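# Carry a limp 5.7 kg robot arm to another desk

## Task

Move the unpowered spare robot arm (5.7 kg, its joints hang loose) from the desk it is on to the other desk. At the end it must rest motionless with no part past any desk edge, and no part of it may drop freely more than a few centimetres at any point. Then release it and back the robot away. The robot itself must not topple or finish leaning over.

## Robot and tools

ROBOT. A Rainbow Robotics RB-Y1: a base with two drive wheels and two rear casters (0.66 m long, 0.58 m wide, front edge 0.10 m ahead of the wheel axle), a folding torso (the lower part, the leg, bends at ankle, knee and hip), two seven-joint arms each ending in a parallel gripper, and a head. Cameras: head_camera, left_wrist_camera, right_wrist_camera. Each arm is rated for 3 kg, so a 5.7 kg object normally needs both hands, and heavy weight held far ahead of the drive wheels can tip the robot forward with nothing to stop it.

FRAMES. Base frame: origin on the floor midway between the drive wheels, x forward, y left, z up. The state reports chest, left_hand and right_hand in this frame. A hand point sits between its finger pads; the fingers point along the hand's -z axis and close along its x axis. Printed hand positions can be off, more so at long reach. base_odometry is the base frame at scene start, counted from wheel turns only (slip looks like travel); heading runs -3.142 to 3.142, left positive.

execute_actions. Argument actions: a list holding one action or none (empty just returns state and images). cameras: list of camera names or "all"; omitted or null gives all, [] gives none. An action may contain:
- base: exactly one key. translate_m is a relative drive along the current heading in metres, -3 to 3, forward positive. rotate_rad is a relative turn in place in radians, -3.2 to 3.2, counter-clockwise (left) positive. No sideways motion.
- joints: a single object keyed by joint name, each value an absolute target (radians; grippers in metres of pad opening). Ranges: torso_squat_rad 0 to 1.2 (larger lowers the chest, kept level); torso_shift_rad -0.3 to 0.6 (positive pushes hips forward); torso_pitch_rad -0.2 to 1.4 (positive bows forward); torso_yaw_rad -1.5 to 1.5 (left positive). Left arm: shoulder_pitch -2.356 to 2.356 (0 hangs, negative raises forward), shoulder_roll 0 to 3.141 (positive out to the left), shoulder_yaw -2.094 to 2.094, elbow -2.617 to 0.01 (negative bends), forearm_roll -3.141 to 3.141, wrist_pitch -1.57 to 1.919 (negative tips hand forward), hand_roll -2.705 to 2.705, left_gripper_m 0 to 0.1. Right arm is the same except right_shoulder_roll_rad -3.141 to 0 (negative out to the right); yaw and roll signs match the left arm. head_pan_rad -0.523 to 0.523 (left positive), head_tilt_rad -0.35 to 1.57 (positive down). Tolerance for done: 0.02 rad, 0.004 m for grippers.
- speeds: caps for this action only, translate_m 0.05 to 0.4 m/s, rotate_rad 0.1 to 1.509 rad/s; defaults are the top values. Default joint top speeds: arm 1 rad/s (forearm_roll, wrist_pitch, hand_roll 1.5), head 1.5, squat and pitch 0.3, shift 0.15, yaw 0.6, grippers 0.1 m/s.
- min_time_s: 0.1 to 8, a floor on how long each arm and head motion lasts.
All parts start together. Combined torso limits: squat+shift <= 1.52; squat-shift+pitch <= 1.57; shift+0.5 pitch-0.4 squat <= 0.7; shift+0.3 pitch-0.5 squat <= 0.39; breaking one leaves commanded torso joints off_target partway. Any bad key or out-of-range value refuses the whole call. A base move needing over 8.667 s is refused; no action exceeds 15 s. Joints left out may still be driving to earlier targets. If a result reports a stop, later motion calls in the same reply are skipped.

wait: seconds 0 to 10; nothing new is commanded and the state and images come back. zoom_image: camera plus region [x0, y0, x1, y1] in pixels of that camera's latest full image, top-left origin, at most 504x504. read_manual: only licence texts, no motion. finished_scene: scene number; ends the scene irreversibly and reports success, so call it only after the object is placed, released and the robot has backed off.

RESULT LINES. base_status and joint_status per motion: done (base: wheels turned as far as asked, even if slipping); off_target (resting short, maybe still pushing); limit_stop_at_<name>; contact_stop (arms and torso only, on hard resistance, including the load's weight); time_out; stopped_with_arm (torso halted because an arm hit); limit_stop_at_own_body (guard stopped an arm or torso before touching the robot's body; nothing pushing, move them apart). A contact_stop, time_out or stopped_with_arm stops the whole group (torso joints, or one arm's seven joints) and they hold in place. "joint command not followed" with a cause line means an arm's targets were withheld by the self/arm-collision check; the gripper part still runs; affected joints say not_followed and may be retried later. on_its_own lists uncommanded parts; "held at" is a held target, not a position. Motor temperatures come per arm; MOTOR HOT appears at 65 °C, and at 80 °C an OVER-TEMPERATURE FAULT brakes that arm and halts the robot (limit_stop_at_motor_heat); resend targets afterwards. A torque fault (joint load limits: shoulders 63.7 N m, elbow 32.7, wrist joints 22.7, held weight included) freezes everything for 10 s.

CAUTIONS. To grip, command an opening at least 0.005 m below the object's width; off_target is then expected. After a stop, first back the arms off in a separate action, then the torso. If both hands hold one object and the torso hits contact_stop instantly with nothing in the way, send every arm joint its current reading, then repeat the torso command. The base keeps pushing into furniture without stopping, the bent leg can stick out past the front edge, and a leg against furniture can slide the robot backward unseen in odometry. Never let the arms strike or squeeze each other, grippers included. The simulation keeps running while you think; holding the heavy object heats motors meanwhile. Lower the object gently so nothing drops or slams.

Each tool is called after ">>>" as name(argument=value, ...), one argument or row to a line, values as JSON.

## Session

>>> execute_actions(
  actions=[],
  cameras=["head_camera"],
)

Scene clock: 0.00 s.
Motor temperatures (°C, as the motors report them): left_arm=[32 32 32 31 36 35 34] | right_arm=[32 32 30 31 34 37 34]
base_odometry: x=+0.000 y=+0.000 heading=+0.000 (m, m, rad; odometry frame)
base_status: not commanded
joint_positions: torso_squat_rad=+0.350 torso_shift_rad=+0.000 torso_pitch_rad=+0.000 torso_yaw_rad=+0.000 left_shoulder_pitch_rad=-0.025 left_shoulder_roll_rad=-0.007 left_shoulder_yaw_rad=-0.055 left_elbow_rad=-0.135 left_forearm_roll_rad=+0.001 left_wrist_pitch_rad=+0.023 left_hand_roll_rad=-0.039 left_gripper_m=+0.099 right_shoulder_pitch_rad=-0.001 right_shoulder_roll_rad=-0.013 right_shoulder_yaw_rad=+0.025 right_elbow_rad=-0.149 right_forearm_roll_rad=-0.040 right_wrist_pitch_rad=+0.005 right_hand_roll_rad=-0.048 right_gripper_m=+0.100 head_pan_rad=+0.000 head_tilt_rad=+0.400
joint_status: not commanded
chest: x=-0.2279 y=+0.0009 z=+1.2474 quat_wxyz=(+1.000, -0.001, +0.000, +0.000) (m; base frame)
left_hand: x=-0.1502 y=+0.2109 z=+0.5659 quat_wxyz=(+0.996, -0.004, -0.067, -0.050) (m; base frame)
right_hand: x=-0.1561 y=-0.2283 z=+0.5659 quat_wxyz=(+0.997, -0.003, -0.072, -0.031) (m; base frame)
pictures: head_camera
Images, in order (width x height): head_camera 896x504.

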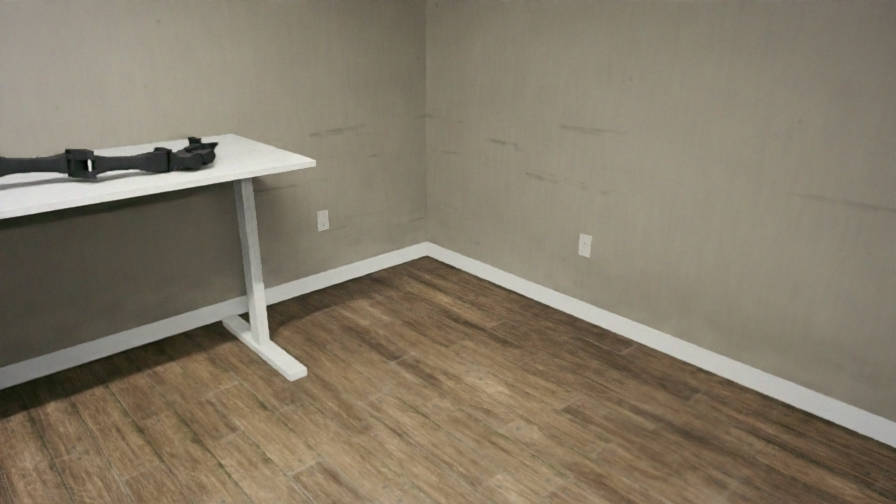

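>>> execute_actions(
  actions=[
    {"base": {"rotate_rad": 0.75}},
  ],
  cameras=["head_camera"],
)

>>> execute_actions(
  actions=[
    {"base": {"rotate_rad": 1.2}, "joints": {"head_pan_rad": 0.3}},
  ],
  cameras=["head_camera"],
)

>>> execute_actions(
  actions=[
    {"base": {"rotate_rad": 1.2}, "joints": {"head_pan_rad": 0.3}},
  ],
  cameras=["head_camera"],
)

Scene clock: 7.80 s.
Motor temperatures (°C, as the motors report them): left_arm=[32 32 32 31 36 35 34] | right_arm=[32 32 30 31 34 37 34]
base_odometry: x=+0.000 y=+0.000 heading=+0.750 (m, m, rad; odometry frame)
base_status: done
joint_positions: torso_squat_rad=+0.350 torso_shift_rad=+0.000 torso_pitch_rad=+0.000 torso_yaw_rad=+0.000 left_shoulder_pitch_rad=-0.025 left_shoulder_roll_rad=-0.007 left_shoulder_yaw_rad=-0.055 left_elbow_rad=-0.135 left_forearm_roll_rad=+0.001 left_wrist_pitch_rad=+0.023 left_hand_roll_rad=-0.039 left_gripper_m=+0.099 right_shoulder_pitch_rad=-0.001 right_shoulder_roll_rad=-0.013 right_shoulder_yaw_rad=+0.025 right_elbow_rad=-0.149 right_forearm_roll_rad=-0.040 right_wrist_pitch_rad=+0.005 right_hand_roll_rad=-0.048 right_gripper_m=+0.100 head_pan_rad=+0.000 head_tilt_rad=+0.400
joint_status: not commanded
chest: x=-0.2279 y=+0.0009 z=+1.2474 quat_wxyz=(+1.000, -0.001, +0.000, +0.000) (m; base frame)
left_hand: x=-0.1502 y=+0.2109 z=+0.5659 quat_wxyz=(+0.996, -0.004, -0.067, -0.050) (m; base frame)
right_hand: x=-0.1561 y=-0.2283 z=+0.5659 quat_wxyz=(+0.997, -0.003, -0.072, -0.031) (m; base frame)
pictures: head_camera
Images, in order (width x height): head_camera 896x504.

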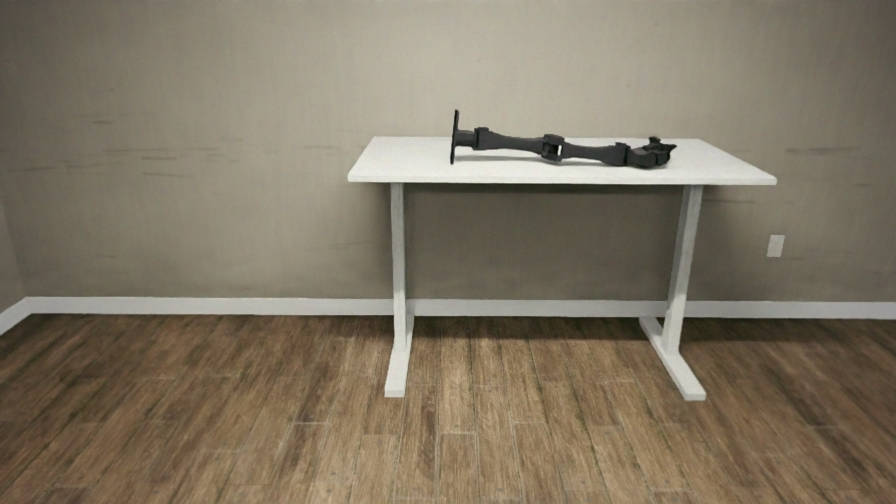

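Scene clock: 11.27 s.
Motor temperatures (°C, as the motors report them): left_arm=[32 32 32 31 36 35 34] | right_arm=[32 32 30 31 34 37 34]
base_odometry: x=+0.000 y=+0.000 heading=+1.949 (m, m, rad; odometry frame)
base_status: done
joint_positions: torso_squat_rad=+0.350 torso_shift_rad=+0.000 torso_pitch_rad=+0.000 torso_yaw_rad=+0.000 left_shoulder_pitch_rad=-0.025 left_shoulder_roll_rad=-0.007 left_shoulder_yaw_rad=-0.055 left_elbow_rad=-0.135 left_forearm_roll_rad=+0.001 left_wrist_pitch_rad=+0.023 left_hand_roll_rad=-0.039 left_gripper_m=+0.099 right_shoulder_pitch_rad=-0.001 right_shoulder_roll_rad=-0.013 right_shoulder_yaw_rad=+0.025 right_elbow_rad=-0.149 right_forearm_roll_rad=-0.040 right_wrist_pitch_rad=+0.005 right_hand_roll_rad=-0.048 right_gripper_m=+0.100 head_pan_rad=+0.300 head_tilt_rad=+0.400
joint_status: all done
chest: x=-0.2279 y=+0.0009 z=+1.2474 quat_wxyz=(+1.000, -0.001, +0.000, +0.000) (m; base frame)
left_hand: x=-0.1502 y=+0.2109 z=+0.5659 quat_wxyz=(+0.996, -0.004, -0.067, -0.050) (m; base frame)
right_hand: x=-0.1561 y=-0.2282 z=+0.5659 quat_wxyz=(+0.997, -0.003, -0.072, -0.031) (m; base frame)
pictures: head_camera
Images, in order (width x height): head_camera 896x504.

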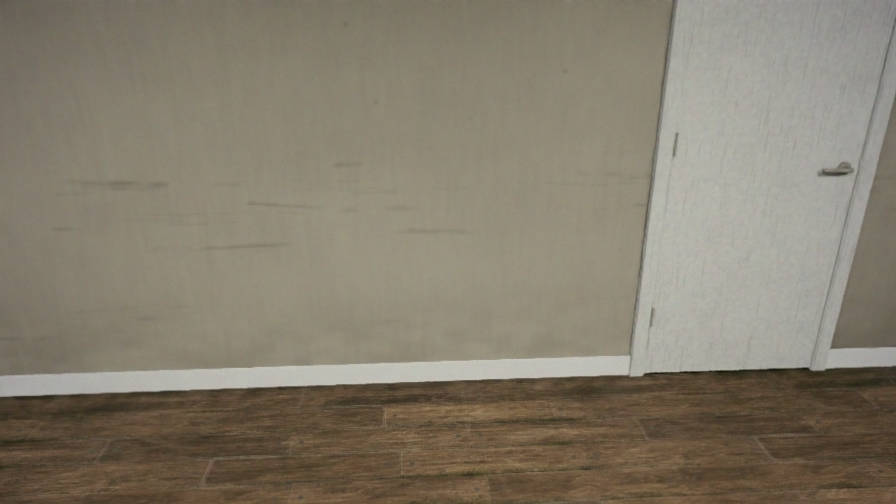

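Scene clock: 14.73 s.
Motor temperatures (°C, as the motors report them): left_arm=[32 32 32 31 36 35 34] | right_arm=[32 32 30 31 34 37 34]
base_odometry: x=+0.000 y=+0.000 heading=-3.134 (m, m, rad; odometry frame)
base_status: done
joint_positions: torso_squat_rad=+0.350 torso_shift_rad=+0.000 torso_pitch_rad=+0.000 torso_yaw_rad=+0.000 left_shoulder_pitch_rad=-0.025 left_shoulder_roll_rad=-0.007 left_shoulder_yaw_rad=-0.055 left_elbow_rad=-0.135 left_forearm_roll_rad=+0.001 left_wrist_pitch_rad=+0.023 left_hand_roll_rad=-0.039 left_gripper_m=+0.099 right_shoulder_pitch_rad=-0.001 right_shoulder_roll_rad=-0.013 right_shoulder_yaw_rad=+0.025 right_elbow_rad=-0.149 right_forearm_roll_rad=-0.040 right_wrist_pitch_rad=+0.005 right_hand_roll_rad=-0.048 right_gripper_m=+0.100 head_pan_rad=+0.300 head_tilt_rad=+0.400
joint_status: all done
chest: x=-0.2279 y=+0.0009 z=+1.2474 quat_wxyz=(+1.000, -0.001, +0.000, +0.000) (m; base frame)
left_hand: x=-0.1502 y=+0.2109 z=+0.5659 quat_wxyz=(+0.996, -0.004, -0.067, -0.050) (m; base frame)
right_hand: x=-0.1561 y=-0.2282 z=+0.5659 quat_wxyz=(+0.997, -0.003, -0.072, -0.031) (m; base frame)
pictures: head_camera
Images, in order (width x height): head_camera 896x504.

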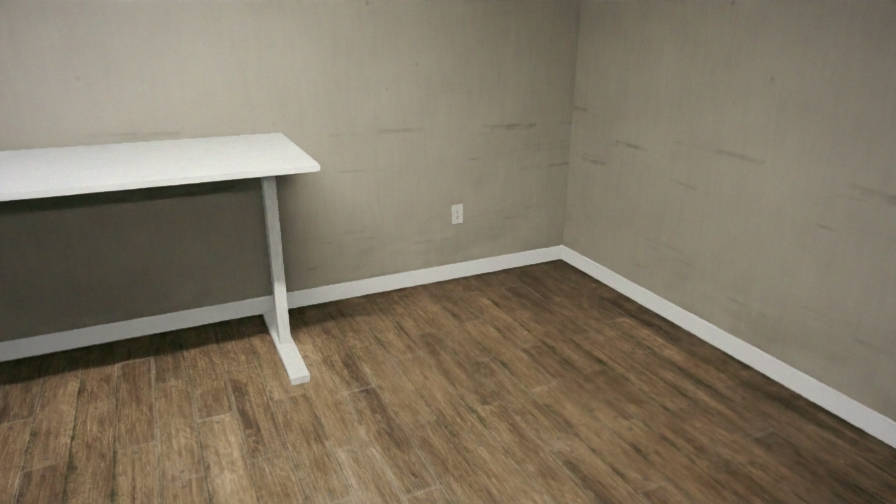

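>>> execute_actions(
  actions=[
    {"base": {"rotate_rad": 0.734}, "joints": {"head_pan_rad": 0.0}},
  ],
  cameras=["head_camera"],
)

Scene clock: 21.07 s.
Motor temperatures (°C, as the motors report them): left_arm=[32 32 32 31 36 35 34] | right_arm=[32 32 30 31 34 37 34]
base_odometry: x=+0.000 y=+0.000 heading=-2.401 (m, m, rad; odometry frame)
base_status: done
joint_positions: torso_squat_rad=+0.350 torso_shift_rad=+0.000 torso_pitch_rad=+0.000 torso_yaw_rad=+0.000 left_shoulder_pitch_rad=-0.025 left_shoulder_roll_rad=-0.007 left_shoulder_yaw_rad=-0.055 left_elbow_rad=-0.135 left_forearm_roll_rad=+0.001 left_wrist_pitch_rad=+0.023 left_hand_roll_rad=-0.039 left_gripper_m=+0.099 right_shoulder_pitch_rad=-0.001 right_shoulder_roll_rad=-0.013 right_shoulder_yaw_rad=+0.025 right_elbow_rad=-0.149 right_forearm_roll_rad=-0.040 right_wrist_pitch_rad=+0.005 right_hand_roll_rad=-0.048 right_gripper_m=+0.100 head_pan_rad=+0.000 head_tilt_rad=+0.400
joint_status: all done
chest: x=-0.2279 y=+0.0009 z=+1.2474 quat_wxyz=(+1.000, -0.001, +0.000, +0.000) (m; base frame)
left_hand: x=-0.1502 y=+0.2109 z=+0.5659 quat_wxyz=(+0.996, -0.004, -0.067, -0.050) (m; base frame)
right_hand: x=-0.1561 y=-0.2282 z=+0.5659 quat_wxyz=(+0.997, -0.003, -0.072, -0.031) (m; base frame)
pictures: head_camera
Images, in order (width x height): head_camera 896x504.

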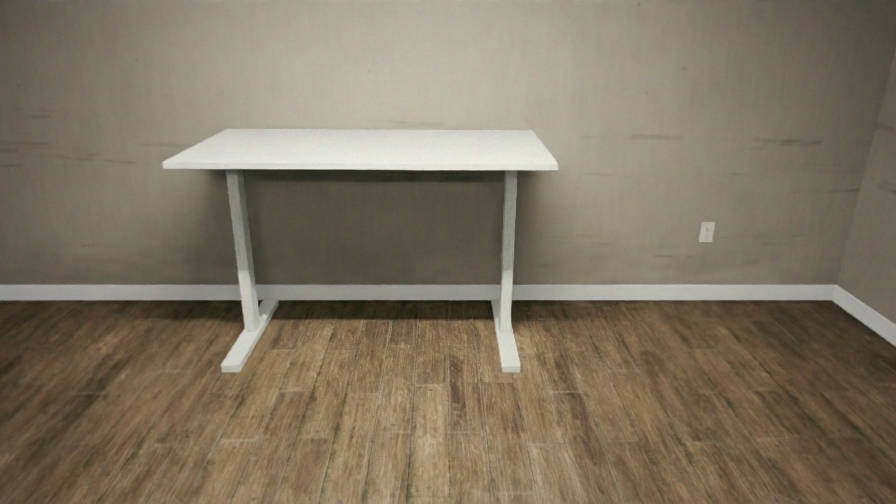

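>>> execute_actions(
  actions=[
    {"base": {"rotate_rad": 2.85}, "joints": {"torso_squat_rad": 0.0, "left_shoulder_pitch_rad": -1.718, "left_shoulder_roll_rad": 0.956, "left_shoulder_yaw_rad": -1.29, "left_elbow_rad": -1.593, "left_forearm_roll_rad": 1.886, "left_wrist_pitch_rad": 1.627, "left_hand_roll_rad": 1.065, "right_shoulder_pitch_rad": -1.521, "right_shoulder_roll_rad": -1.168, "right_shoulder_yaw_rad": 1.181, "right_elbow_rad": -1.717, "right_forearm_roll_rad": -1.805, "right_wrist_pitch_rad": 1.647, "right_hand_roll_rad": -0.941, "head_tilt_rad": 0.6}},
  ],
  cameras=[],
)

>>> execute_actions(
  actions=[
    {"base": {"translate_m": 1.253}},
  ],
  cameras=[],
)

>>> execute_actions(
  actions=[
    {"base": {"rotate_rad": 0.291}},
  ],
  cameras=["head_camera"],
)

Scene clock: 44.13 s.
Motor temperatures (°C, as the motors report them): left_arm=[32 32 32 31 36 35 34] | right_arm=[32 32 30 31 34 37 34]
base_odometry: x=+0.000 y=+0.000 heading=+0.449 (m, m, rad; odometry frame)
base_status: done
joint_positions: torso_squat_rad=+0.000 torso_shift_rad=+0.000 torso_pitch_rad=+0.000 torso_yaw_rad=+0.000 left_shoulder_pitch_rad=-1.718 left_shoulder_roll_rad=+0.956 left_shoulder_yaw_rad=-1.290 left_elbow_rad=-1.593 left_forearm_roll_rad=+1.886 left_wrist_pitch_rad=+1.627 left_hand_roll_rad=+1.065 left_gripper_m=+0.099 right_shoulder_pitch_rad=-1.520 right_shoulder_roll_rad=-1.168 right_shoulder_yaw_rad=+1.181 right_elbow_rad=-1.717 right_forearm_roll_rad=-1.805 right_wrist_pitch_rad=+1.647 right_hand_roll_rad=-0.941 right_gripper_m=+0.100 head_pan_rad=+0.000 head_tilt_rad=+0.600
joint_status: all done
chest: x=-0.2280 y=+0.0009 z=+1.2899 quat_wxyz=(+1.000, -0.001, +0.000, +0.000) (m; base frame)
left_hand: x=+0.1612 y=+0.1215 z=+1.2504 quat_wxyz=(+1.000, -0.001, +0.000, -0.001) (m; base frame)
right_hand: x=+0.1559 y=-0.2018 z=+1.2295 quat_wxyz=(+1.000, -0.001, +0.000, +0.000) (m; base frame)
pictures: none
No camera images: the call's "cameras" was empty. Leave "cameras" out to get every camera's image.

Scene clock: 48.60 s.
Motor temperatures (°C, as the motors report them): left_arm=[32 32 32 31 36 35 34] | right_arm=[32 32 30 31 34 37 34]
base_odometry: x=+1.129 y=+0.544 heading=+0.450 (m, m, rad; odometry frame)
base_status: done
joint_positions: torso_squat_rad=+0.000 torso_shift_rad=+0.000 torso_pitch_rad=+0.000 torso_yaw_rad=+0.000 left_shoulder_pitch_rad=-1.718 left_shoulder_roll_rad=+0.956 left_shoulder_yaw_rad=-1.290 left_elbow_rad=-1.593 left_forearm_roll_rad=+1.886 left_wrist_pitch_rad=+1.627 left_hand_roll_rad=+1.065 left_gripper_m=+0.099 right_shoulder_pitch_rad=-1.521 right_shoulder_roll_rad=-1.168 right_shoulder_yaw_rad=+1.181 right_elbow_rad=-1.717 right_forearm_roll_rad=-1.805 right_wrist_pitch_rad=+1.647 right_hand_roll_rad=-0.941 right_gripper_m=+0.100 head_pan_rad=+0.000 head_tilt_rad=+0.600
joint_status: not commanded
chest: x=-0.2278 y=+0.0009 z=+1.2899 quat_wxyz=(+1.000, -0.001, +0.000, +0.000) (m; base frame)
left_hand: x=+0.1614 y=+0.1215 z=+1.2503 quat_wxyz=(+1.000, -0.001, +0.000, -0.001) (m; base frame)
right_hand: x=+0.1561 y=-0.2018 z=+1.2294 quat_wxyz=(+1.000, -0.001, +0.000, +0.000) (m; base frame)
pictures: none
No camera images: the call's "cameras" was empty. Leave "cameras" out to get every camera's image.

Scene clock: 50.43 s.
Motor temperatures (°C, as the motors report them): left_arm=[32 32 32 31 36 35 34] | right_arm=[32 32 30 31 34 37 34]
base_odometry: x=+1.129 y=+0.544 heading=+0.740 (m, m, rad; odometry frame)
base_status: done
joint_positions: torso_squat_rad=+0.000 torso_shift_rad=+0.000 torso_pitch_rad=+0.000 torso_yaw_rad=+0.000 left_shoulder_pitch_rad=-1.718 left_shoulder_roll_rad=+0.956 left_shoulder_yaw_rad=-1.290 left_elbow_rad=-1.593 left_forearm_roll_rad=+1.886 left_wrist_pitch_rad=+1.627 left_hand_roll_rad=+1.065 left_gripper_m=+0.099 right_shoulder_pitch_rad=-1.521 right_shoulder_roll_rad=-1.168 right_shoulder_yaw_rad=+1.181 right_elbow_rad=-1.717 right_forearm_roll_rad=-1.805 right_wrist_pitch_rad=+1.647 right_hand_roll_rad=-0.941 right_gripper_m=+0.100 head_pan_rad=+0.000 head_tilt_rad=+0.600
joint_status: not commanded
chest: x=-0.2278 y=+0.0009 z=+1.2899 quat_wxyz=(+1.000, +0.000, +0.000, +0.000) (m; base frame)
left_hand: x=+0.1613 y=+0.1214 z=+1.2503 quat_wxyz=(+1.000, -0.001, +0.000, -0.001) (m; base frame)
right_hand: x=+0.1561 y=-0.2018 z=+1.2294 quat_wxyz=(+1.000, -0.001, +0.000, +0.000) (m; base frame)
pictures: head_camera
Images, in order (width x height): head_camera 896x504.

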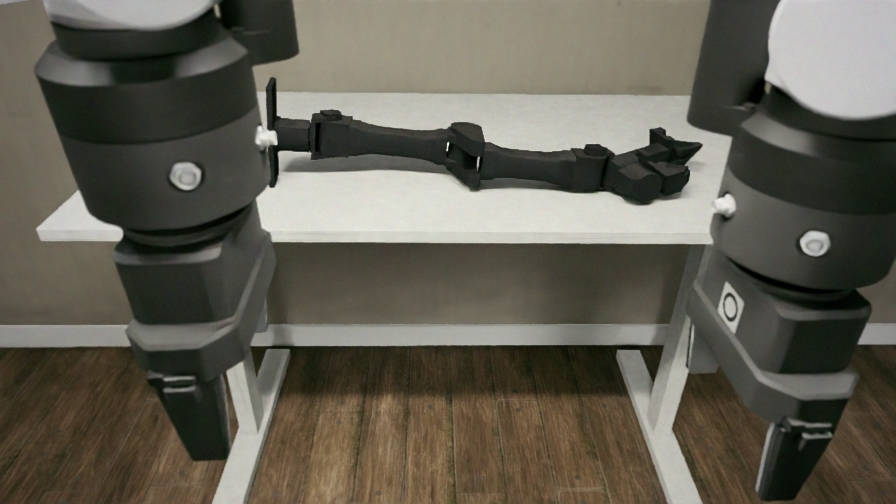

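>>> execute_actions(
  actions=[
    {"base": {"rotate_rad": 0.028}},
  ],
  cameras=[],
)

>>> execute_actions(
  actions=[
    {"base": {"translate_m": 0.8}, "joints": {"head_tilt_rad": 1.1}},
  ],
  cameras=[],
)

>>> execute_actions(
  actions=[
    {"base": {"rotate_rad": -0.21}, "joints": {"torso_squat_rad": 0.5}},
  ],
)

Scene clock: 77.37 s.
Motor temperatures (°C, as the motors report them): left_arm=[32 32 32 31 36 35 34] | right_arm=[33 32 30 31 34 37 34]
base_odometry: x=+1.128 y=+0.544 heading=+0.768 (m, m, rad; odometry frame)
base_status: done
joint_positions: torso_squat_rad=+0.000 torso_shift_rad=+0.000 torso_pitch_rad=+0.000 torso_yaw_rad=+0.000 left_shoulder_pitch_rad=-1.718 left_shoulder_roll_rad=+0.956 left_shoulder_yaw_rad=-1.290 left_elbow_rad=-1.593 left_forearm_roll_rad=+1.886 left_wrist_pitch_rad=+1.627 left_hand_roll_rad=+1.065 left_gripper_m=+0.099 right_shoulder_pitch_rad=-1.521 right_shoulder_roll_rad=-1.168 right_shoulder_yaw_rad=+1.181 right_elbow_rad=-1.717 right_forearm_roll_rad=-1.805 right_wrist_pitch_rad=+1.647 right_hand_roll_rad=-0.941 right_gripper_m=+0.100 head_pan_rad=+0.000 head_tilt_rad=+0.600
joint_status: not commanded
chest: x=-0.2278 y=+0.0009 z=+1.2899 quat_wxyz=(+1.000, -0.001, +0.000, +0.000) (m; base frame)
left_hand: x=+0.1613 y=+0.1214 z=+1.2503 quat_wxyz=(+1.000, -0.001, +0.000, -0.001) (m; base frame)
right_hand: x=+0.1561 y=-0.2018 z=+1.2294 quat_wxyz=(+1.000, -0.001, +0.000, +0.000) (m; base frame)
pictures: none
No camera images: the call's "cameras" was empty. Leave "cameras" out to get every camera's image.

Scene clock: 80.70 s.
Motor temperatures (°C, as the motors report them): left_arm=[32 32 32 31 36 35 34] | right_arm=[33 32 30 31 34 37 34]
base_odometry: x=+1.704 y=+1.100 heading=+0.769 (m, m, rad; odometry frame)
base_status: done
joint_positions: torso_squat_rad=+0.000 torso_shift_rad=+0.000 torso_pitch_rad=+0.000 torso_yaw_rad=+0.000 left_shoulder_pitch_rad=-1.718 left_shoulder_roll_rad=+0.956 left_shoulder_yaw_rad=-1.290 left_elbow_rad=-1.593 left_forearm_roll_rad=+1.886 left_wrist_pitch_rad=+1.627 left_hand_roll_rad=+1.065 left_gripper_m=+0.099 right_shoulder_pitch_rad=-1.521 right_shoulder_roll_rad=-1.168 right_shoulder_yaw_rad=+1.181 right_elbow_rad=-1.717 right_forearm_roll_rad=-1.805 right_wrist_pitch_rad=+1.647 right_hand_roll_rad=-0.941 right_gripper_m=+0.100 head_pan_rad=+0.000 head_tilt_rad=+1.100
joint_status: all done
chest: x=-0.2278 y=+0.0009 z=+1.2899 quat_wxyz=(+1.000, -0.001, +0.000, +0.000) (m; base frame)
left_hand: x=+0.1613 y=+0.1214 z=+1.2503 quat_wxyz=(+1.000, -0.001, +0.000, -0.001) (m; base frame)
right_hand: x=+0.1561 y=-0.2018 z=+1.2294 quat_wxyz=(+1.000, -0.001, +0.000, +0.000) (m; base frame)
pictures: none
No camera images: the call's "cameras" was empty. Leave "cameras" out to get every camera's image.

Scene clock: 83.13 s.
Motor temperatures (°C, as the motors report them): left_arm=[32 32 32 31 36 35 34] | right_arm=[33 32 30 31 34 37 34]
base_odometry: x=+1.704 y=+1.100 heading=+0.559 (m, m, rad; odometry frame)
base_status: done
joint_positions: torso_squat_rad=+0.500 torso_shift_rad=+0.000 torso_pitch_rad=+0.000 torso_yaw_rad=+0.000 left_shoulder_pitch_rad=-1.718 left_shoulder_roll_rad=+0.956 left_shoulder_yaw_rad=-1.290 left_elbow_rad=-1.593 left_forearm_roll_rad=+1.886 left_wrist_pitch_rad=+1.627 left_hand_roll_rad=+1.065 left_gripper_m=+0.099 right_shoulder_pitch_rad=-1.521 right_shoulder_roll_rad=-1.168 right_shoulder_yaw_rad=+1.181 right_elbow_rad=-1.717 right_forearm_roll_rad=-1.805 right_wrist_pitch_rad=+1.647 right_hand_roll_rad=-0.941 right_gripper_m=+0.100 head_pan_rad=+0.000 head_tilt_rad=+1.100
joint_status: all done
chest: x=-0.2279 y=+0.0008 z=+1.2042 quat_wxyz=(+1.000, -0.001, +0.000, +0.000) (m; base frame)
left_hand: x=+0.1612 y=+0.1214 z=+1.1647 quat_wxyz=(+1.000, -0.001, +0.000, -0.001) (m; base frame)
right_hand: x=+0.1560 y=-0.2018 z=+1.1438 quat_wxyz=(+1.000, -0.001, +0.000, +0.000) (m; base frame)
pictures: head_camera, left_wrist_camera, right_wrist_camera
Images, in order (width x height): head_camera 896x504, left_wrist_camera 644x364, right_wrist_camera 644x364.

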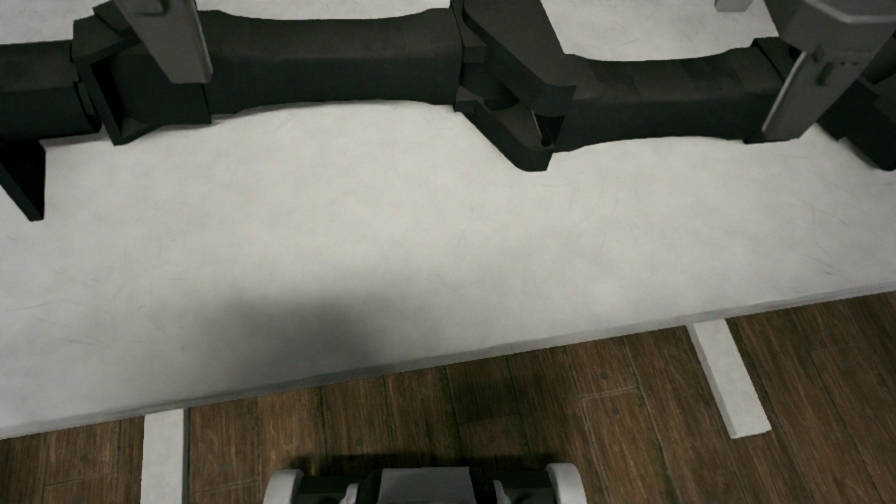

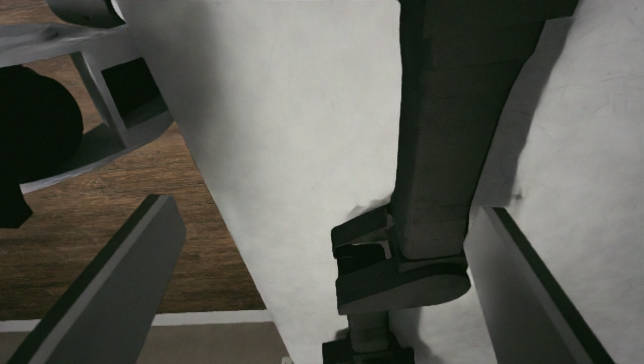

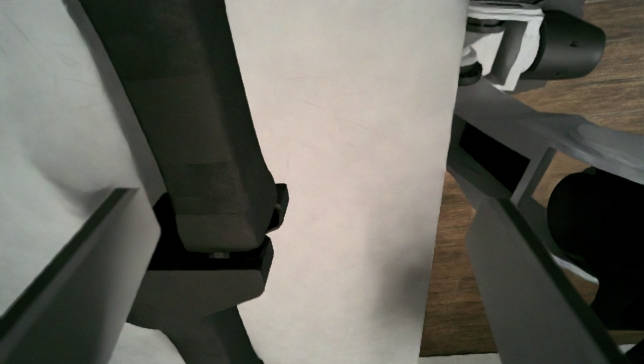

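>>> execute_actions(
  actions=[],
)

Scene clock: 94.47 s.
Motor temperatures (°C, as the motors report them): left_arm=[32 32 32 31 36 35 34] | right_arm=[33 32 30 31 34 37 34]
base_odometry: x=+1.704 y=+1.100 heading=+0.559 (m, m, rad; odometry frame)
base_status: done
joint_positions: torso_squat_rad=+0.500 torso_shift_rad=+0.000 torso_pitch_rad=+0.000 torso_yaw_rad=+0.000 left_shoulder_pitch_rad=-1.718 left_shoulder_roll_rad=+0.956 left_shoulder_yaw_rad=-1.290 left_elbow_rad=-1.593 left_forearm_roll_rad=+1.886 left_wrist_pitch_rad=+1.627 left_hand_roll_rad=+1.065 left_gripper_m=+0.099 right_shoulder_pitch_rad=-1.521 right_shoulder_roll_rad=-1.168 right_shoulder_yaw_rad=+1.181 right_elbow_rad=-1.717 right_forearm_roll_rad=-1.805 right_wrist_pitch_rad=+1.647 right_hand_roll_rad=-0.941 right_gripper_m=+0.100 head_pan_rad=+0.000 head_tilt_rad=+1.100
joint_status: all done
chest: x=-0.2279 y=+0.0008 z=+1.2042 quat_wxyz=(+1.000, -0.001, +0.000, +0.000) (m; base frame)
left_hand: x=+0.1612 y=+0.1214 z=+1.1647 quat_wxyz=(+1.000, -0.001, +0.000, -0.001) (m; base frame)
right_hand: x=+0.1560 y=-0.2018 z=+1.1438 quat_wxyz=(+1.000, -0.001, +0.000, +0.000) (m; base frame)
pictures: head_camera, left_wrist_camera, right_wrist_camera
Images, in order (width x height): head_camera 896x504, left_wrist_camera 644x364, right_wrist_camera 644x364.

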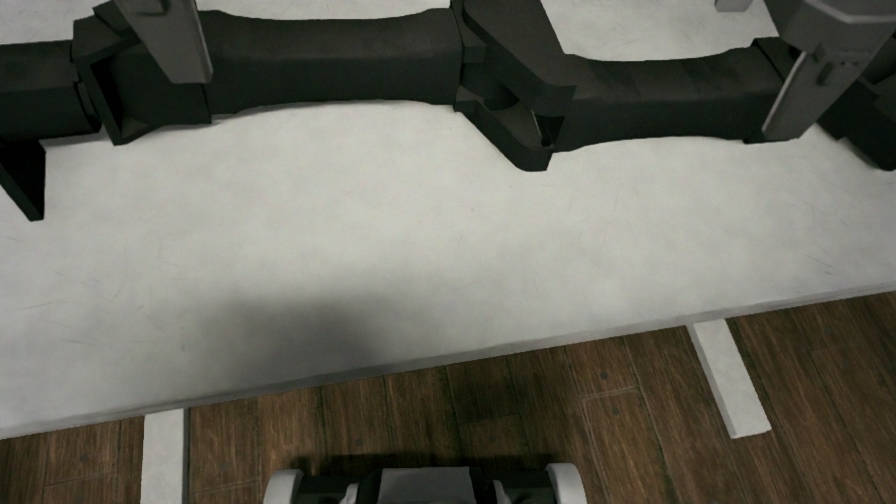

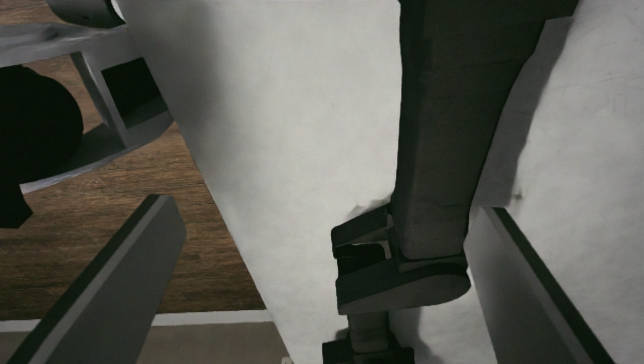

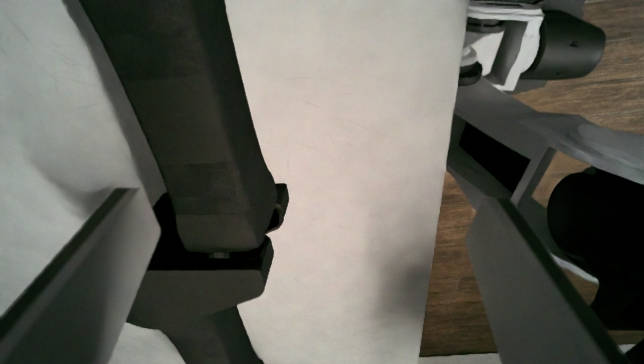

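>>> execute_actions(
  actions=[
    {"base": {"translate_m": 0.07}, "speeds": {"translate_m": 0.1}, "joints": {"torso_squat_rad": 0.65}},
  ],
)

Scene clock: 98.67 s.
Motor temperatures (°C, as the motors report them): left_arm=[32 32 32 31 36 35 34] | right_arm=[33 32 30 31 34 37 34]
base_odometry: x=+1.763 y=+1.137 heading=+0.558 (m, m, rad; odometry frame)
base_status: done
joint_positions: torso_squat_rad=+0.650 torso_shift_rad=+0.000 torso_pitch_rad=+0.000 torso_yaw_rad=+0.000 left_shoulder_pitch_rad=-1.718 left_shoulder_roll_rad=+0.956 left_shoulder_yaw_rad=-1.290 left_elbow_rad=-1.593 left_forearm_roll_rad=+1.886 left_wrist_pitch_rad=+1.627 left_hand_roll_rad=+1.065 left_gripper_m=+0.099 right_shoulder_pitch_rad=-1.521 right_shoulder_roll_rad=-1.168 right_shoulder_yaw_rad=+1.181 right_elbow_rad=-1.717 right_forearm_roll_rad=-1.805 right_wrist_pitch_rad=+1.647 right_hand_roll_rad=-0.941 right_gripper_m=+0.100 head_pan_rad=+0.000 head_tilt_rad=+1.100
joint_status: all done
chest: x=-0.2278 y=+0.0008 z=+1.1472 quat_wxyz=(+1.000, -0.001, +0.000, +0.000) (m; base frame)
left_hand: x=+0.1613 y=+0.1214 z=+1.1075 quat_wxyz=(+1.000, -0.001, +0.000, -0.001) (m; base frame)
right_hand: x=+0.1561 y=-0.2019 z=+1.0867 quat_wxyz=(+1.000, -0.001, +0.000, +0.000) (m; base frame)
pictures: head_camera, left_wrist_camera, right_wrist_camera
Images, in order (width x height): head_camera 896x504, left_wrist_camera 644x364, right_wrist_camera 644x364.

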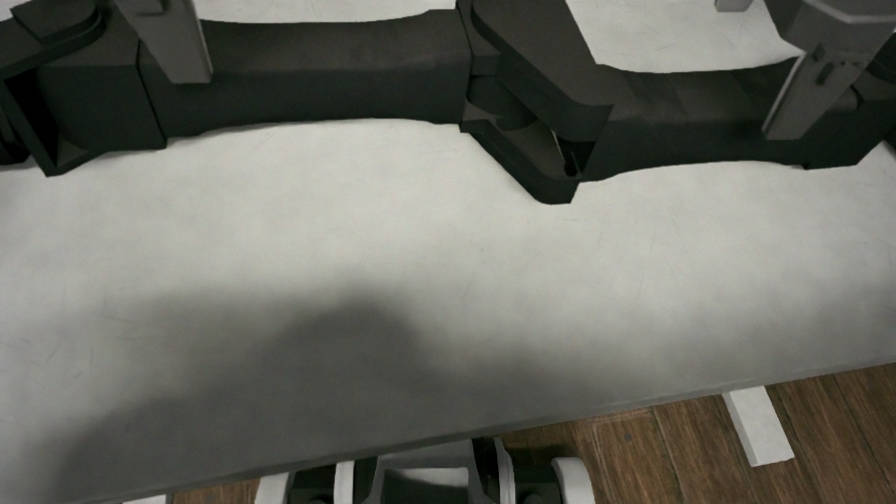

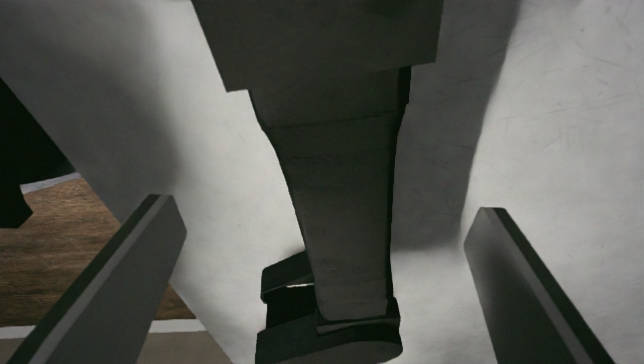

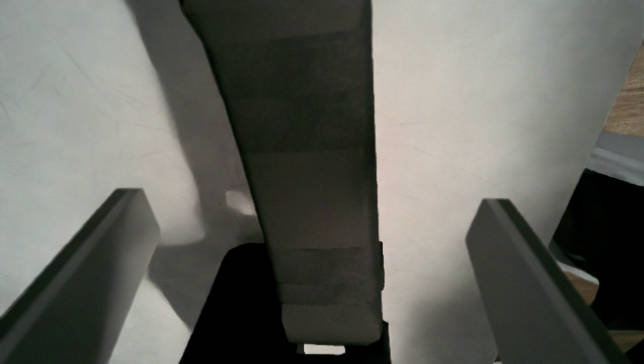

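>>> execute_actions(
  actions=[
    {"base": {"translate_m": 0.01}, "speeds": {"translate_m": 0.05}, "joints": {"torso_squat_rad": 0.8}},
  ],
)

Scene clock: 109.23 s.
Motor temperatures (°C, as the motors report them): left_arm=[32 32 32 31 36 35 34] | right_arm=[33 32 30 31 34 37 34]
base_odometry: x=+1.772 y=+1.143 heading=+0.558 (m, m, rad; odometry frame)
base_status: done
joint_positions: torso_squat_rad=+0.800 torso_shift_rad=+0.000 torso_pitch_rad=+0.000 torso_yaw_rad=+0.000 left_shoulder_pitch_rad=-1.718 left_shoulder_roll_rad=+0.956 left_shoulder_yaw_rad=-1.290 left_elbow_rad=-1.593 left_forearm_roll_rad=+1.886 left_wrist_pitch_rad=+1.627 left_hand_roll_rad=+1.065 left_gripper_m=+0.099 right_shoulder_pitch_rad=-1.521 right_shoulder_roll_rad=-1.168 right_shoulder_yaw_rad=+1.181 right_elbow_rad=-1.717 right_forearm_roll_rad=-1.805 right_wrist_pitch_rad=+1.647 right_hand_roll_rad=-0.941 right_gripper_m=+0.100 head_pan_rad=+0.000 head_tilt_rad=+1.100
joint_status: all done
chest: x=-0.2279 y=+0.0007 z=+1.0776 quat_wxyz=(+1.000, -0.001, +0.000, +0.000) (m; base frame)
left_hand: x=+0.1612 y=+0.1213 z=+1.0381 quat_wxyz=(+1.000, -0.001, +0.000, -0.001) (m; base frame)
right_hand: x=+0.1560 y=-0.2019 z=+1.0172 quat_wxyz=(+1.000, -0.001, +0.000, +0.000) (m; base frame)
pictures: head_camera, left_wrist_camera, right_wrist_camera
Images, in order (width x height): head_camera 896x504, left_wrist_camera 644x364, right_wrist_camera 644x364.

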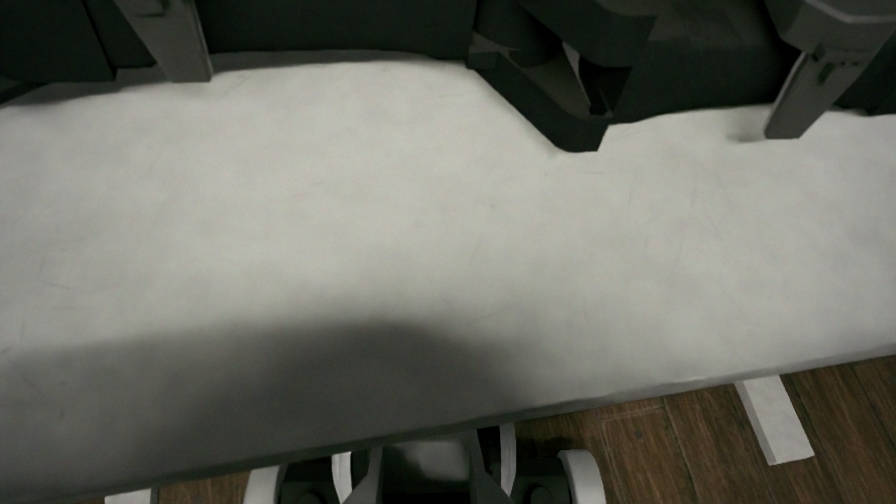

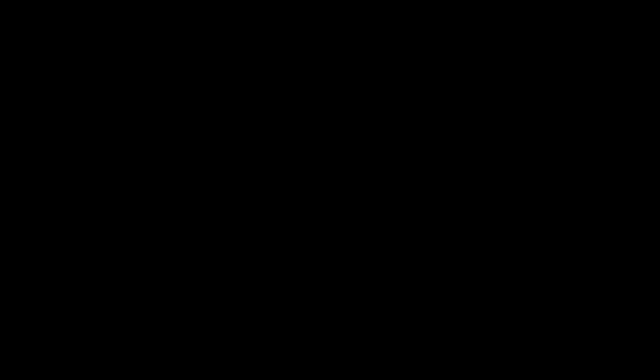

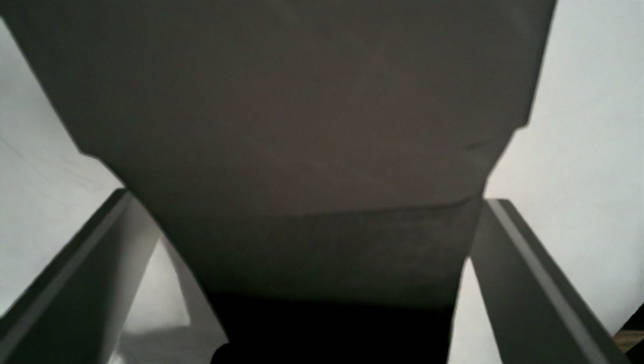

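>>> execute_actions(
  actions=[
    {"joints": {"head_tilt_rad": 0.75}},
  ],
  cameras=["head_camera"],
)

Scene clock: 114.33 s.
Motor temperatures (°C, as the motors report them): left_arm=[32 32 32 31 36 35 34] | right_arm=[33 32 30 31 34 37 34]
base_odometry: x=+1.772 y=+1.143 heading=+0.558 (m, m, rad; odometry frame)
base_status: not commanded
joint_positions: torso_squat_rad=+0.800 torso_shift_rad=+0.000 torso_pitch_rad=+0.000 torso_yaw_rad=+0.000 left_shoulder_pitch_rad=-1.718 left_shoulder_roll_rad=+0.956 left_shoulder_yaw_rad=-1.290 left_elbow_rad=-1.593 left_forearm_roll_rad=+1.886 left_wrist_pitch_rad=+1.627 left_hand_roll_rad=+1.065 left_gripper_m=+0.099 right_shoulder_pitch_rad=-1.521 right_shoulder_roll_rad=-1.168 right_shoulder_yaw_rad=+1.181 right_elbow_rad=-1.717 right_forearm_roll_rad=-1.805 right_wrist_pitch_rad=+1.647 right_hand_roll_rad=-0.941 right_gripper_m=+0.100 head_pan_rad=+0.000 head_tilt_rad=+0.750
joint_status: all done
chest: x=-0.2279 y=+0.0007 z=+1.0776 quat_wxyz=(+1.000, -0.001, +0.000, +0.000) (m; base frame)
left_hand: x=+0.1612 y=+0.1213 z=+1.0381 quat_wxyz=(+1.000, -0.001, +0.000, -0.001) (m; base frame)
right_hand: x=+0.1560 y=-0.2019 z=+1.0172 quat_wxyz=(+1.000, -0.001, +0.000, +0.000) (m; base frame)
pictures: head_camera
Images, in order (width x height): head_camera 896x504.

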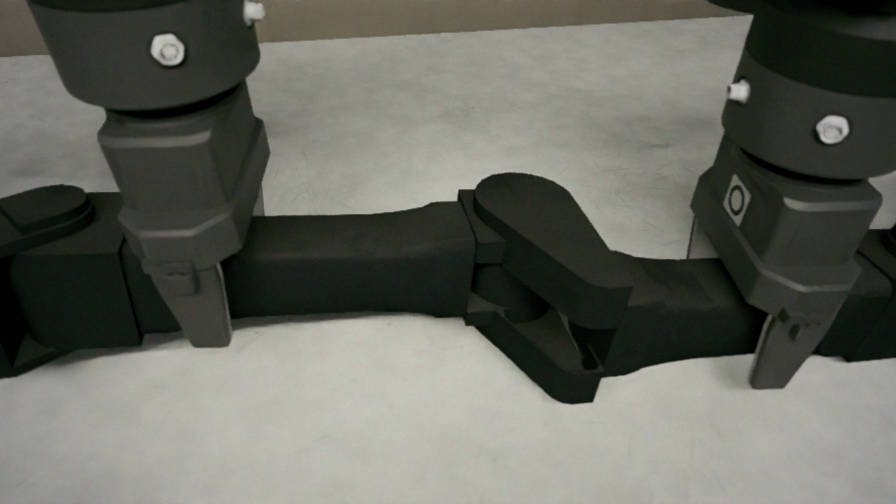

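>>> execute_actions(
  actions=[
    {"joints": {"left_gripper_m": 0.02, "right_gripper_m": 0.02}},
  ],
  cameras=["head_camera"],
)

Scene clock: 119.87 s.
Motor temperatures (°C, as the motors report them): left_arm=[32 32 32 31 36 35 34] | right_arm=[33 32 30 31 34 37 34]
base_odometry: x=+1.772 y=+1.143 heading=+0.558 (m, m, rad; odometry frame)
base_status: not commanded
joint_positions: torso_squat_rad=+0.800 torso_shift_rad=+0.000 torso_pitch_rad=+0.000 torso_yaw_rad=+0.000 left_shoulder_pitch_rad=-1.718 left_shoulder_roll_rad=+0.956 left_shoulder_yaw_rad=-1.290 left_elbow_rad=-1.593 left_forearm_roll_rad=+1.886 left_wrist_pitch_rad=+1.627 left_hand_roll_rad=+1.065 left_gripper_m=+0.057 right_shoulder_pitch_rad=-1.521 right_shoulder_roll_rad=-1.168 right_shoulder_yaw_rad=+1.181 right_elbow_rad=-1.717 right_forearm_roll_rad=-1.805 right_wrist_pitch_rad=+1.647 right_hand_roll_rad=-0.941 right_gripper_m=+0.058 head_pan_rad=+0.000 head_tilt_rad=+0.750
joint_status: left_gripper_m off_target (ended at +0.057, target +0.020); right_gripper_m off_target (ended at +0.058, target +0.020)
chest: x=-0.2280 y=+0.0007 z=+1.0776 quat_wxyz=(+1.000, -0.001, +0.000, +0.000) (m; base frame)
left_hand: x=+0.1613 y=+0.1214 z=+1.0381 quat_wxyz=(+1.000, -0.001, +0.000, +0.000) (m; base frame)
right_hand: x=+0.1559 y=-0.2019 z=+1.0172 quat_wxyz=(+1.000, -0.001, +0.000, +0.000) (m; base frame)
pictures: head_camera
Images, in order (width x height): head_camera 896x504.

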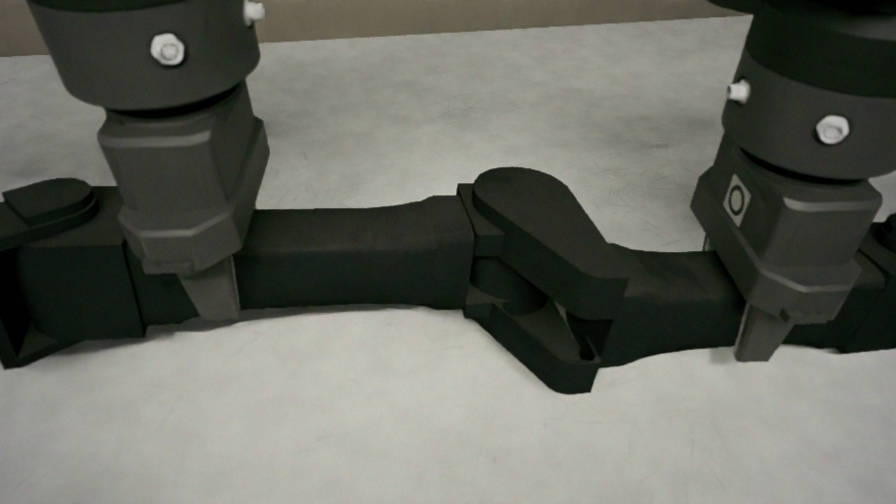

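>>> execute_actions(
  actions=[
    {"joints": {"torso_squat_rad": 0.72, "head_pan_rad": -0.4}},
  ],
  cameras=["head_camera"],
)

>>> execute_actions(
  actions=[
    {"joints": {"torso_squat_rad": 0.63}},
  ],
  cameras=["head_camera"],
)

>>> execute_actions(
  actions=[
    {"joints": {"torso_squat_rad": 0.53}},
  ],
  cameras=["head_camera"],
)

Scene clock: 127.00 s.
Motor temperatures (°C, as the motors report them): left_arm=[32 32 32 31 36 35 34] | right_arm=[33 32 30 31 34 37 34]
base_odometry: x=+1.772 y=+1.143 heading=+0.558 (m, m, rad; odometry frame)
base_status: not commanded
joint_positions: torso_squat_rad=+0.720 torso_shift_rad=+0.000 torso_pitch_rad=+0.001 torso_yaw_rad=+0.000 left_shoulder_pitch_rad=-1.717 left_shoulder_roll_rad=+0.955 left_shoulder_yaw_rad=-1.291 left_elbow_rad=-1.593 left_forearm_roll_rad=+1.886 left_wrist_pitch_rad=+1.627 left_hand_roll_rad=+1.065 left_gripper_m=+0.057 right_shoulder_pitch_rad=-1.519 right_shoulder_roll_rad=-1.167 right_shoulder_yaw_rad=+1.183 right_elbow_rad=-1.718 right_forearm_roll_rad=-1.805 right_wrist_pitch_rad=+1.647 right_hand_roll_rad=-0.941 right_gripper_m=+0.058 head_pan_rad=-0.400 head_tilt_rad=+0.750
joint_status: all done
chest: x=-0.2273 y=+0.0007 z=+1.1162 quat_wxyz=(+1.000, +0.000, +0.001, +0.000) (m; base frame)
left_hand: x=+0.1615 y=+0.1215 z=+1.0752 quat_wxyz=(+1.000, +0.000, +0.002, +0.000) (m; base frame)
right_hand: x=+0.1559 y=-0.2019 z=+1.0539 quat_wxyz=(+1.000, -0.001, +0.003, +0.000) (m; base frame)
pictures: head_camera
Images, in order (width x height): head_camera 896x504.

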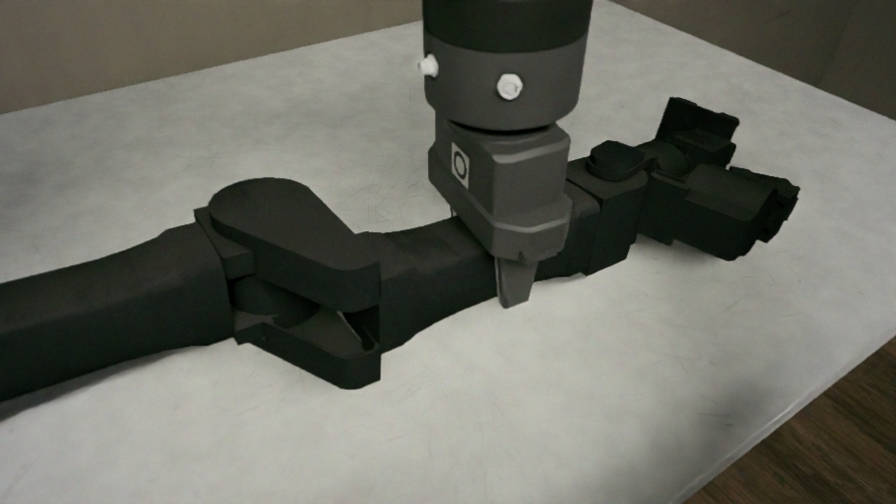

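Scene clock: 128.07 s.
Motor temperatures (°C, as the motors report them): left_arm=[32 32 32 31 36 35 34] | right_arm=[33 33 30 31 34 37 34]
base_odometry: x=+1.772 y=+1.143 heading=+0.558 (m, m, rad; odometry frame)
base_status: not commanded
joint_positions: torso_squat_rad=+0.630 torso_shift_rad=+0.000 torso_pitch_rad=+0.002 torso_yaw_rad=+0.000 left_shoulder_pitch_rad=-1.717 left_shoulder_roll_rad=+0.955 left_shoulder_yaw_rad=-1.291 left_elbow_rad=-1.593 left_forearm_roll_rad=+1.886 left_wrist_pitch_rad=+1.627 left_hand_roll_rad=+1.065 left_gripper_m=+0.057 right_shoulder_pitch_rad=-1.518 right_shoulder_roll_rad=-1.167 right_shoulder_yaw_rad=+1.183 right_elbow_rad=-1.718 right_forearm_roll_rad=-1.805 right_wrist_pitch_rad=+1.647 right_hand_roll_rad=-0.941 right_gripper_m=+0.058 head_pan_rad=-0.400 head_tilt_rad=+0.750
joint_status: all done
chest: x=-0.2272 y=+0.0008 z=+1.1556 quat_wxyz=(+1.000, +0.000, +0.001, +0.000) (m; base frame)
left_hand: x=+0.1616 y=+0.1215 z=+1.1145 quat_wxyz=(+1.000, +0.000, +0.002, +0.000) (m; base frame)
right_hand: x=+0.1559 y=-0.2019 z=+1.0931 quat_wxyz=(+1.000, -0.001, +0.003, +0.000) (m; base frame)
pictures: head_camera
Images, in order (width x height): head_camera 896x504.

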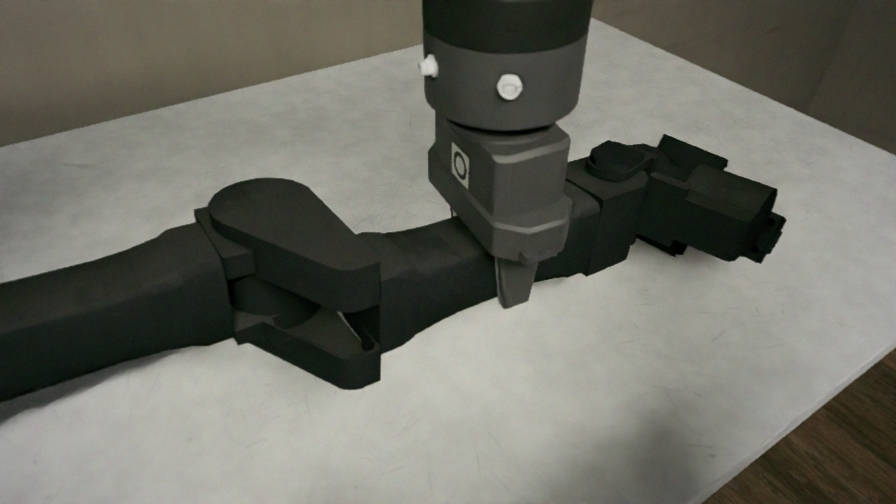

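Scene clock: 129.17 s.
Motor temperatures (°C, as the motors report them): left_arm=[32 32 32 31 36 35 34] | right_arm=[33 33 30 31 34 37 34]
base_odometry: x=+1.772 y=+1.143 heading=+0.558 (m, m, rad; odometry frame)
base_status: not commanded
joint_positions: torso_squat_rad=+0.530 torso_shift_rad=+0.000 torso_pitch_rad=+0.002 torso_yaw_rad=+0.000 left_shoulder_pitch_rad=-1.717 left_shoulder_roll_rad=+0.955 left_shoulder_yaw_rad=-1.291 left_elbow_rad=-1.593 left_forearm_roll_rad=+1.886 left_wrist_pitch_rad=+1.627 left_hand_roll_rad=+1.065 left_gripper_m=+0.057 right_shoulder_pitch_rad=-1.518 right_shoulder_roll_rad=-1.167 right_shoulder_yaw_rad=+1.183 right_elbow_rad=-1.718 right_forearm_roll_rad=-1.805 right_wrist_pitch_rad=+1.647 right_hand_roll_rad=-0.941 right_gripper_m=+0.058 head_pan_rad=-0.400 head_tilt_rad=+0.750
joint_status: all done
chest: x=-0.2272 y=+0.0008 z=+1.1939 quat_wxyz=(+1.000, +0.000, +0.001, +0.000) (m; base frame)
left_hand: x=+0.1616 y=+0.1216 z=+1.1528 quat_wxyz=(+1.000, +0.000, +0.002, +0.000) (m; base frame)
right_hand: x=+0.1559 y=-0.2019 z=+1.1312 quat_wxyz=(+1.000, -0.001, +0.003, +0.000) (m; base frame)
pictures: head_camera
Images, in order (width x height): head_camera 896x504.

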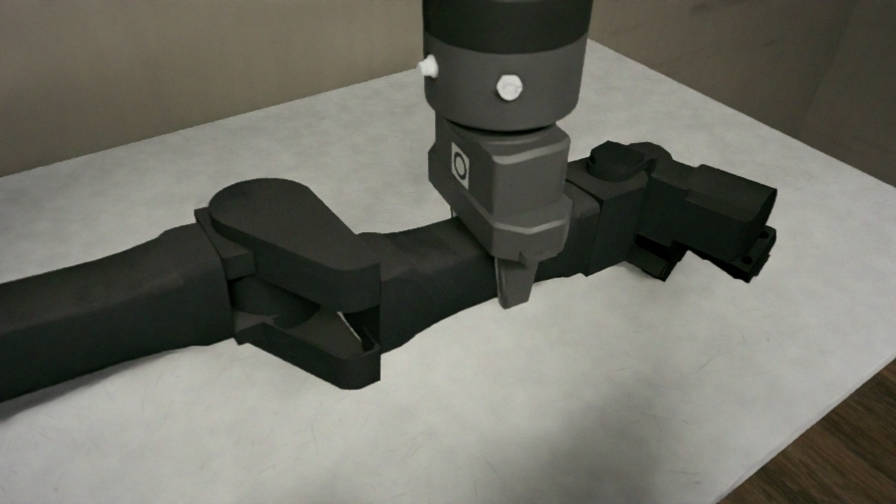

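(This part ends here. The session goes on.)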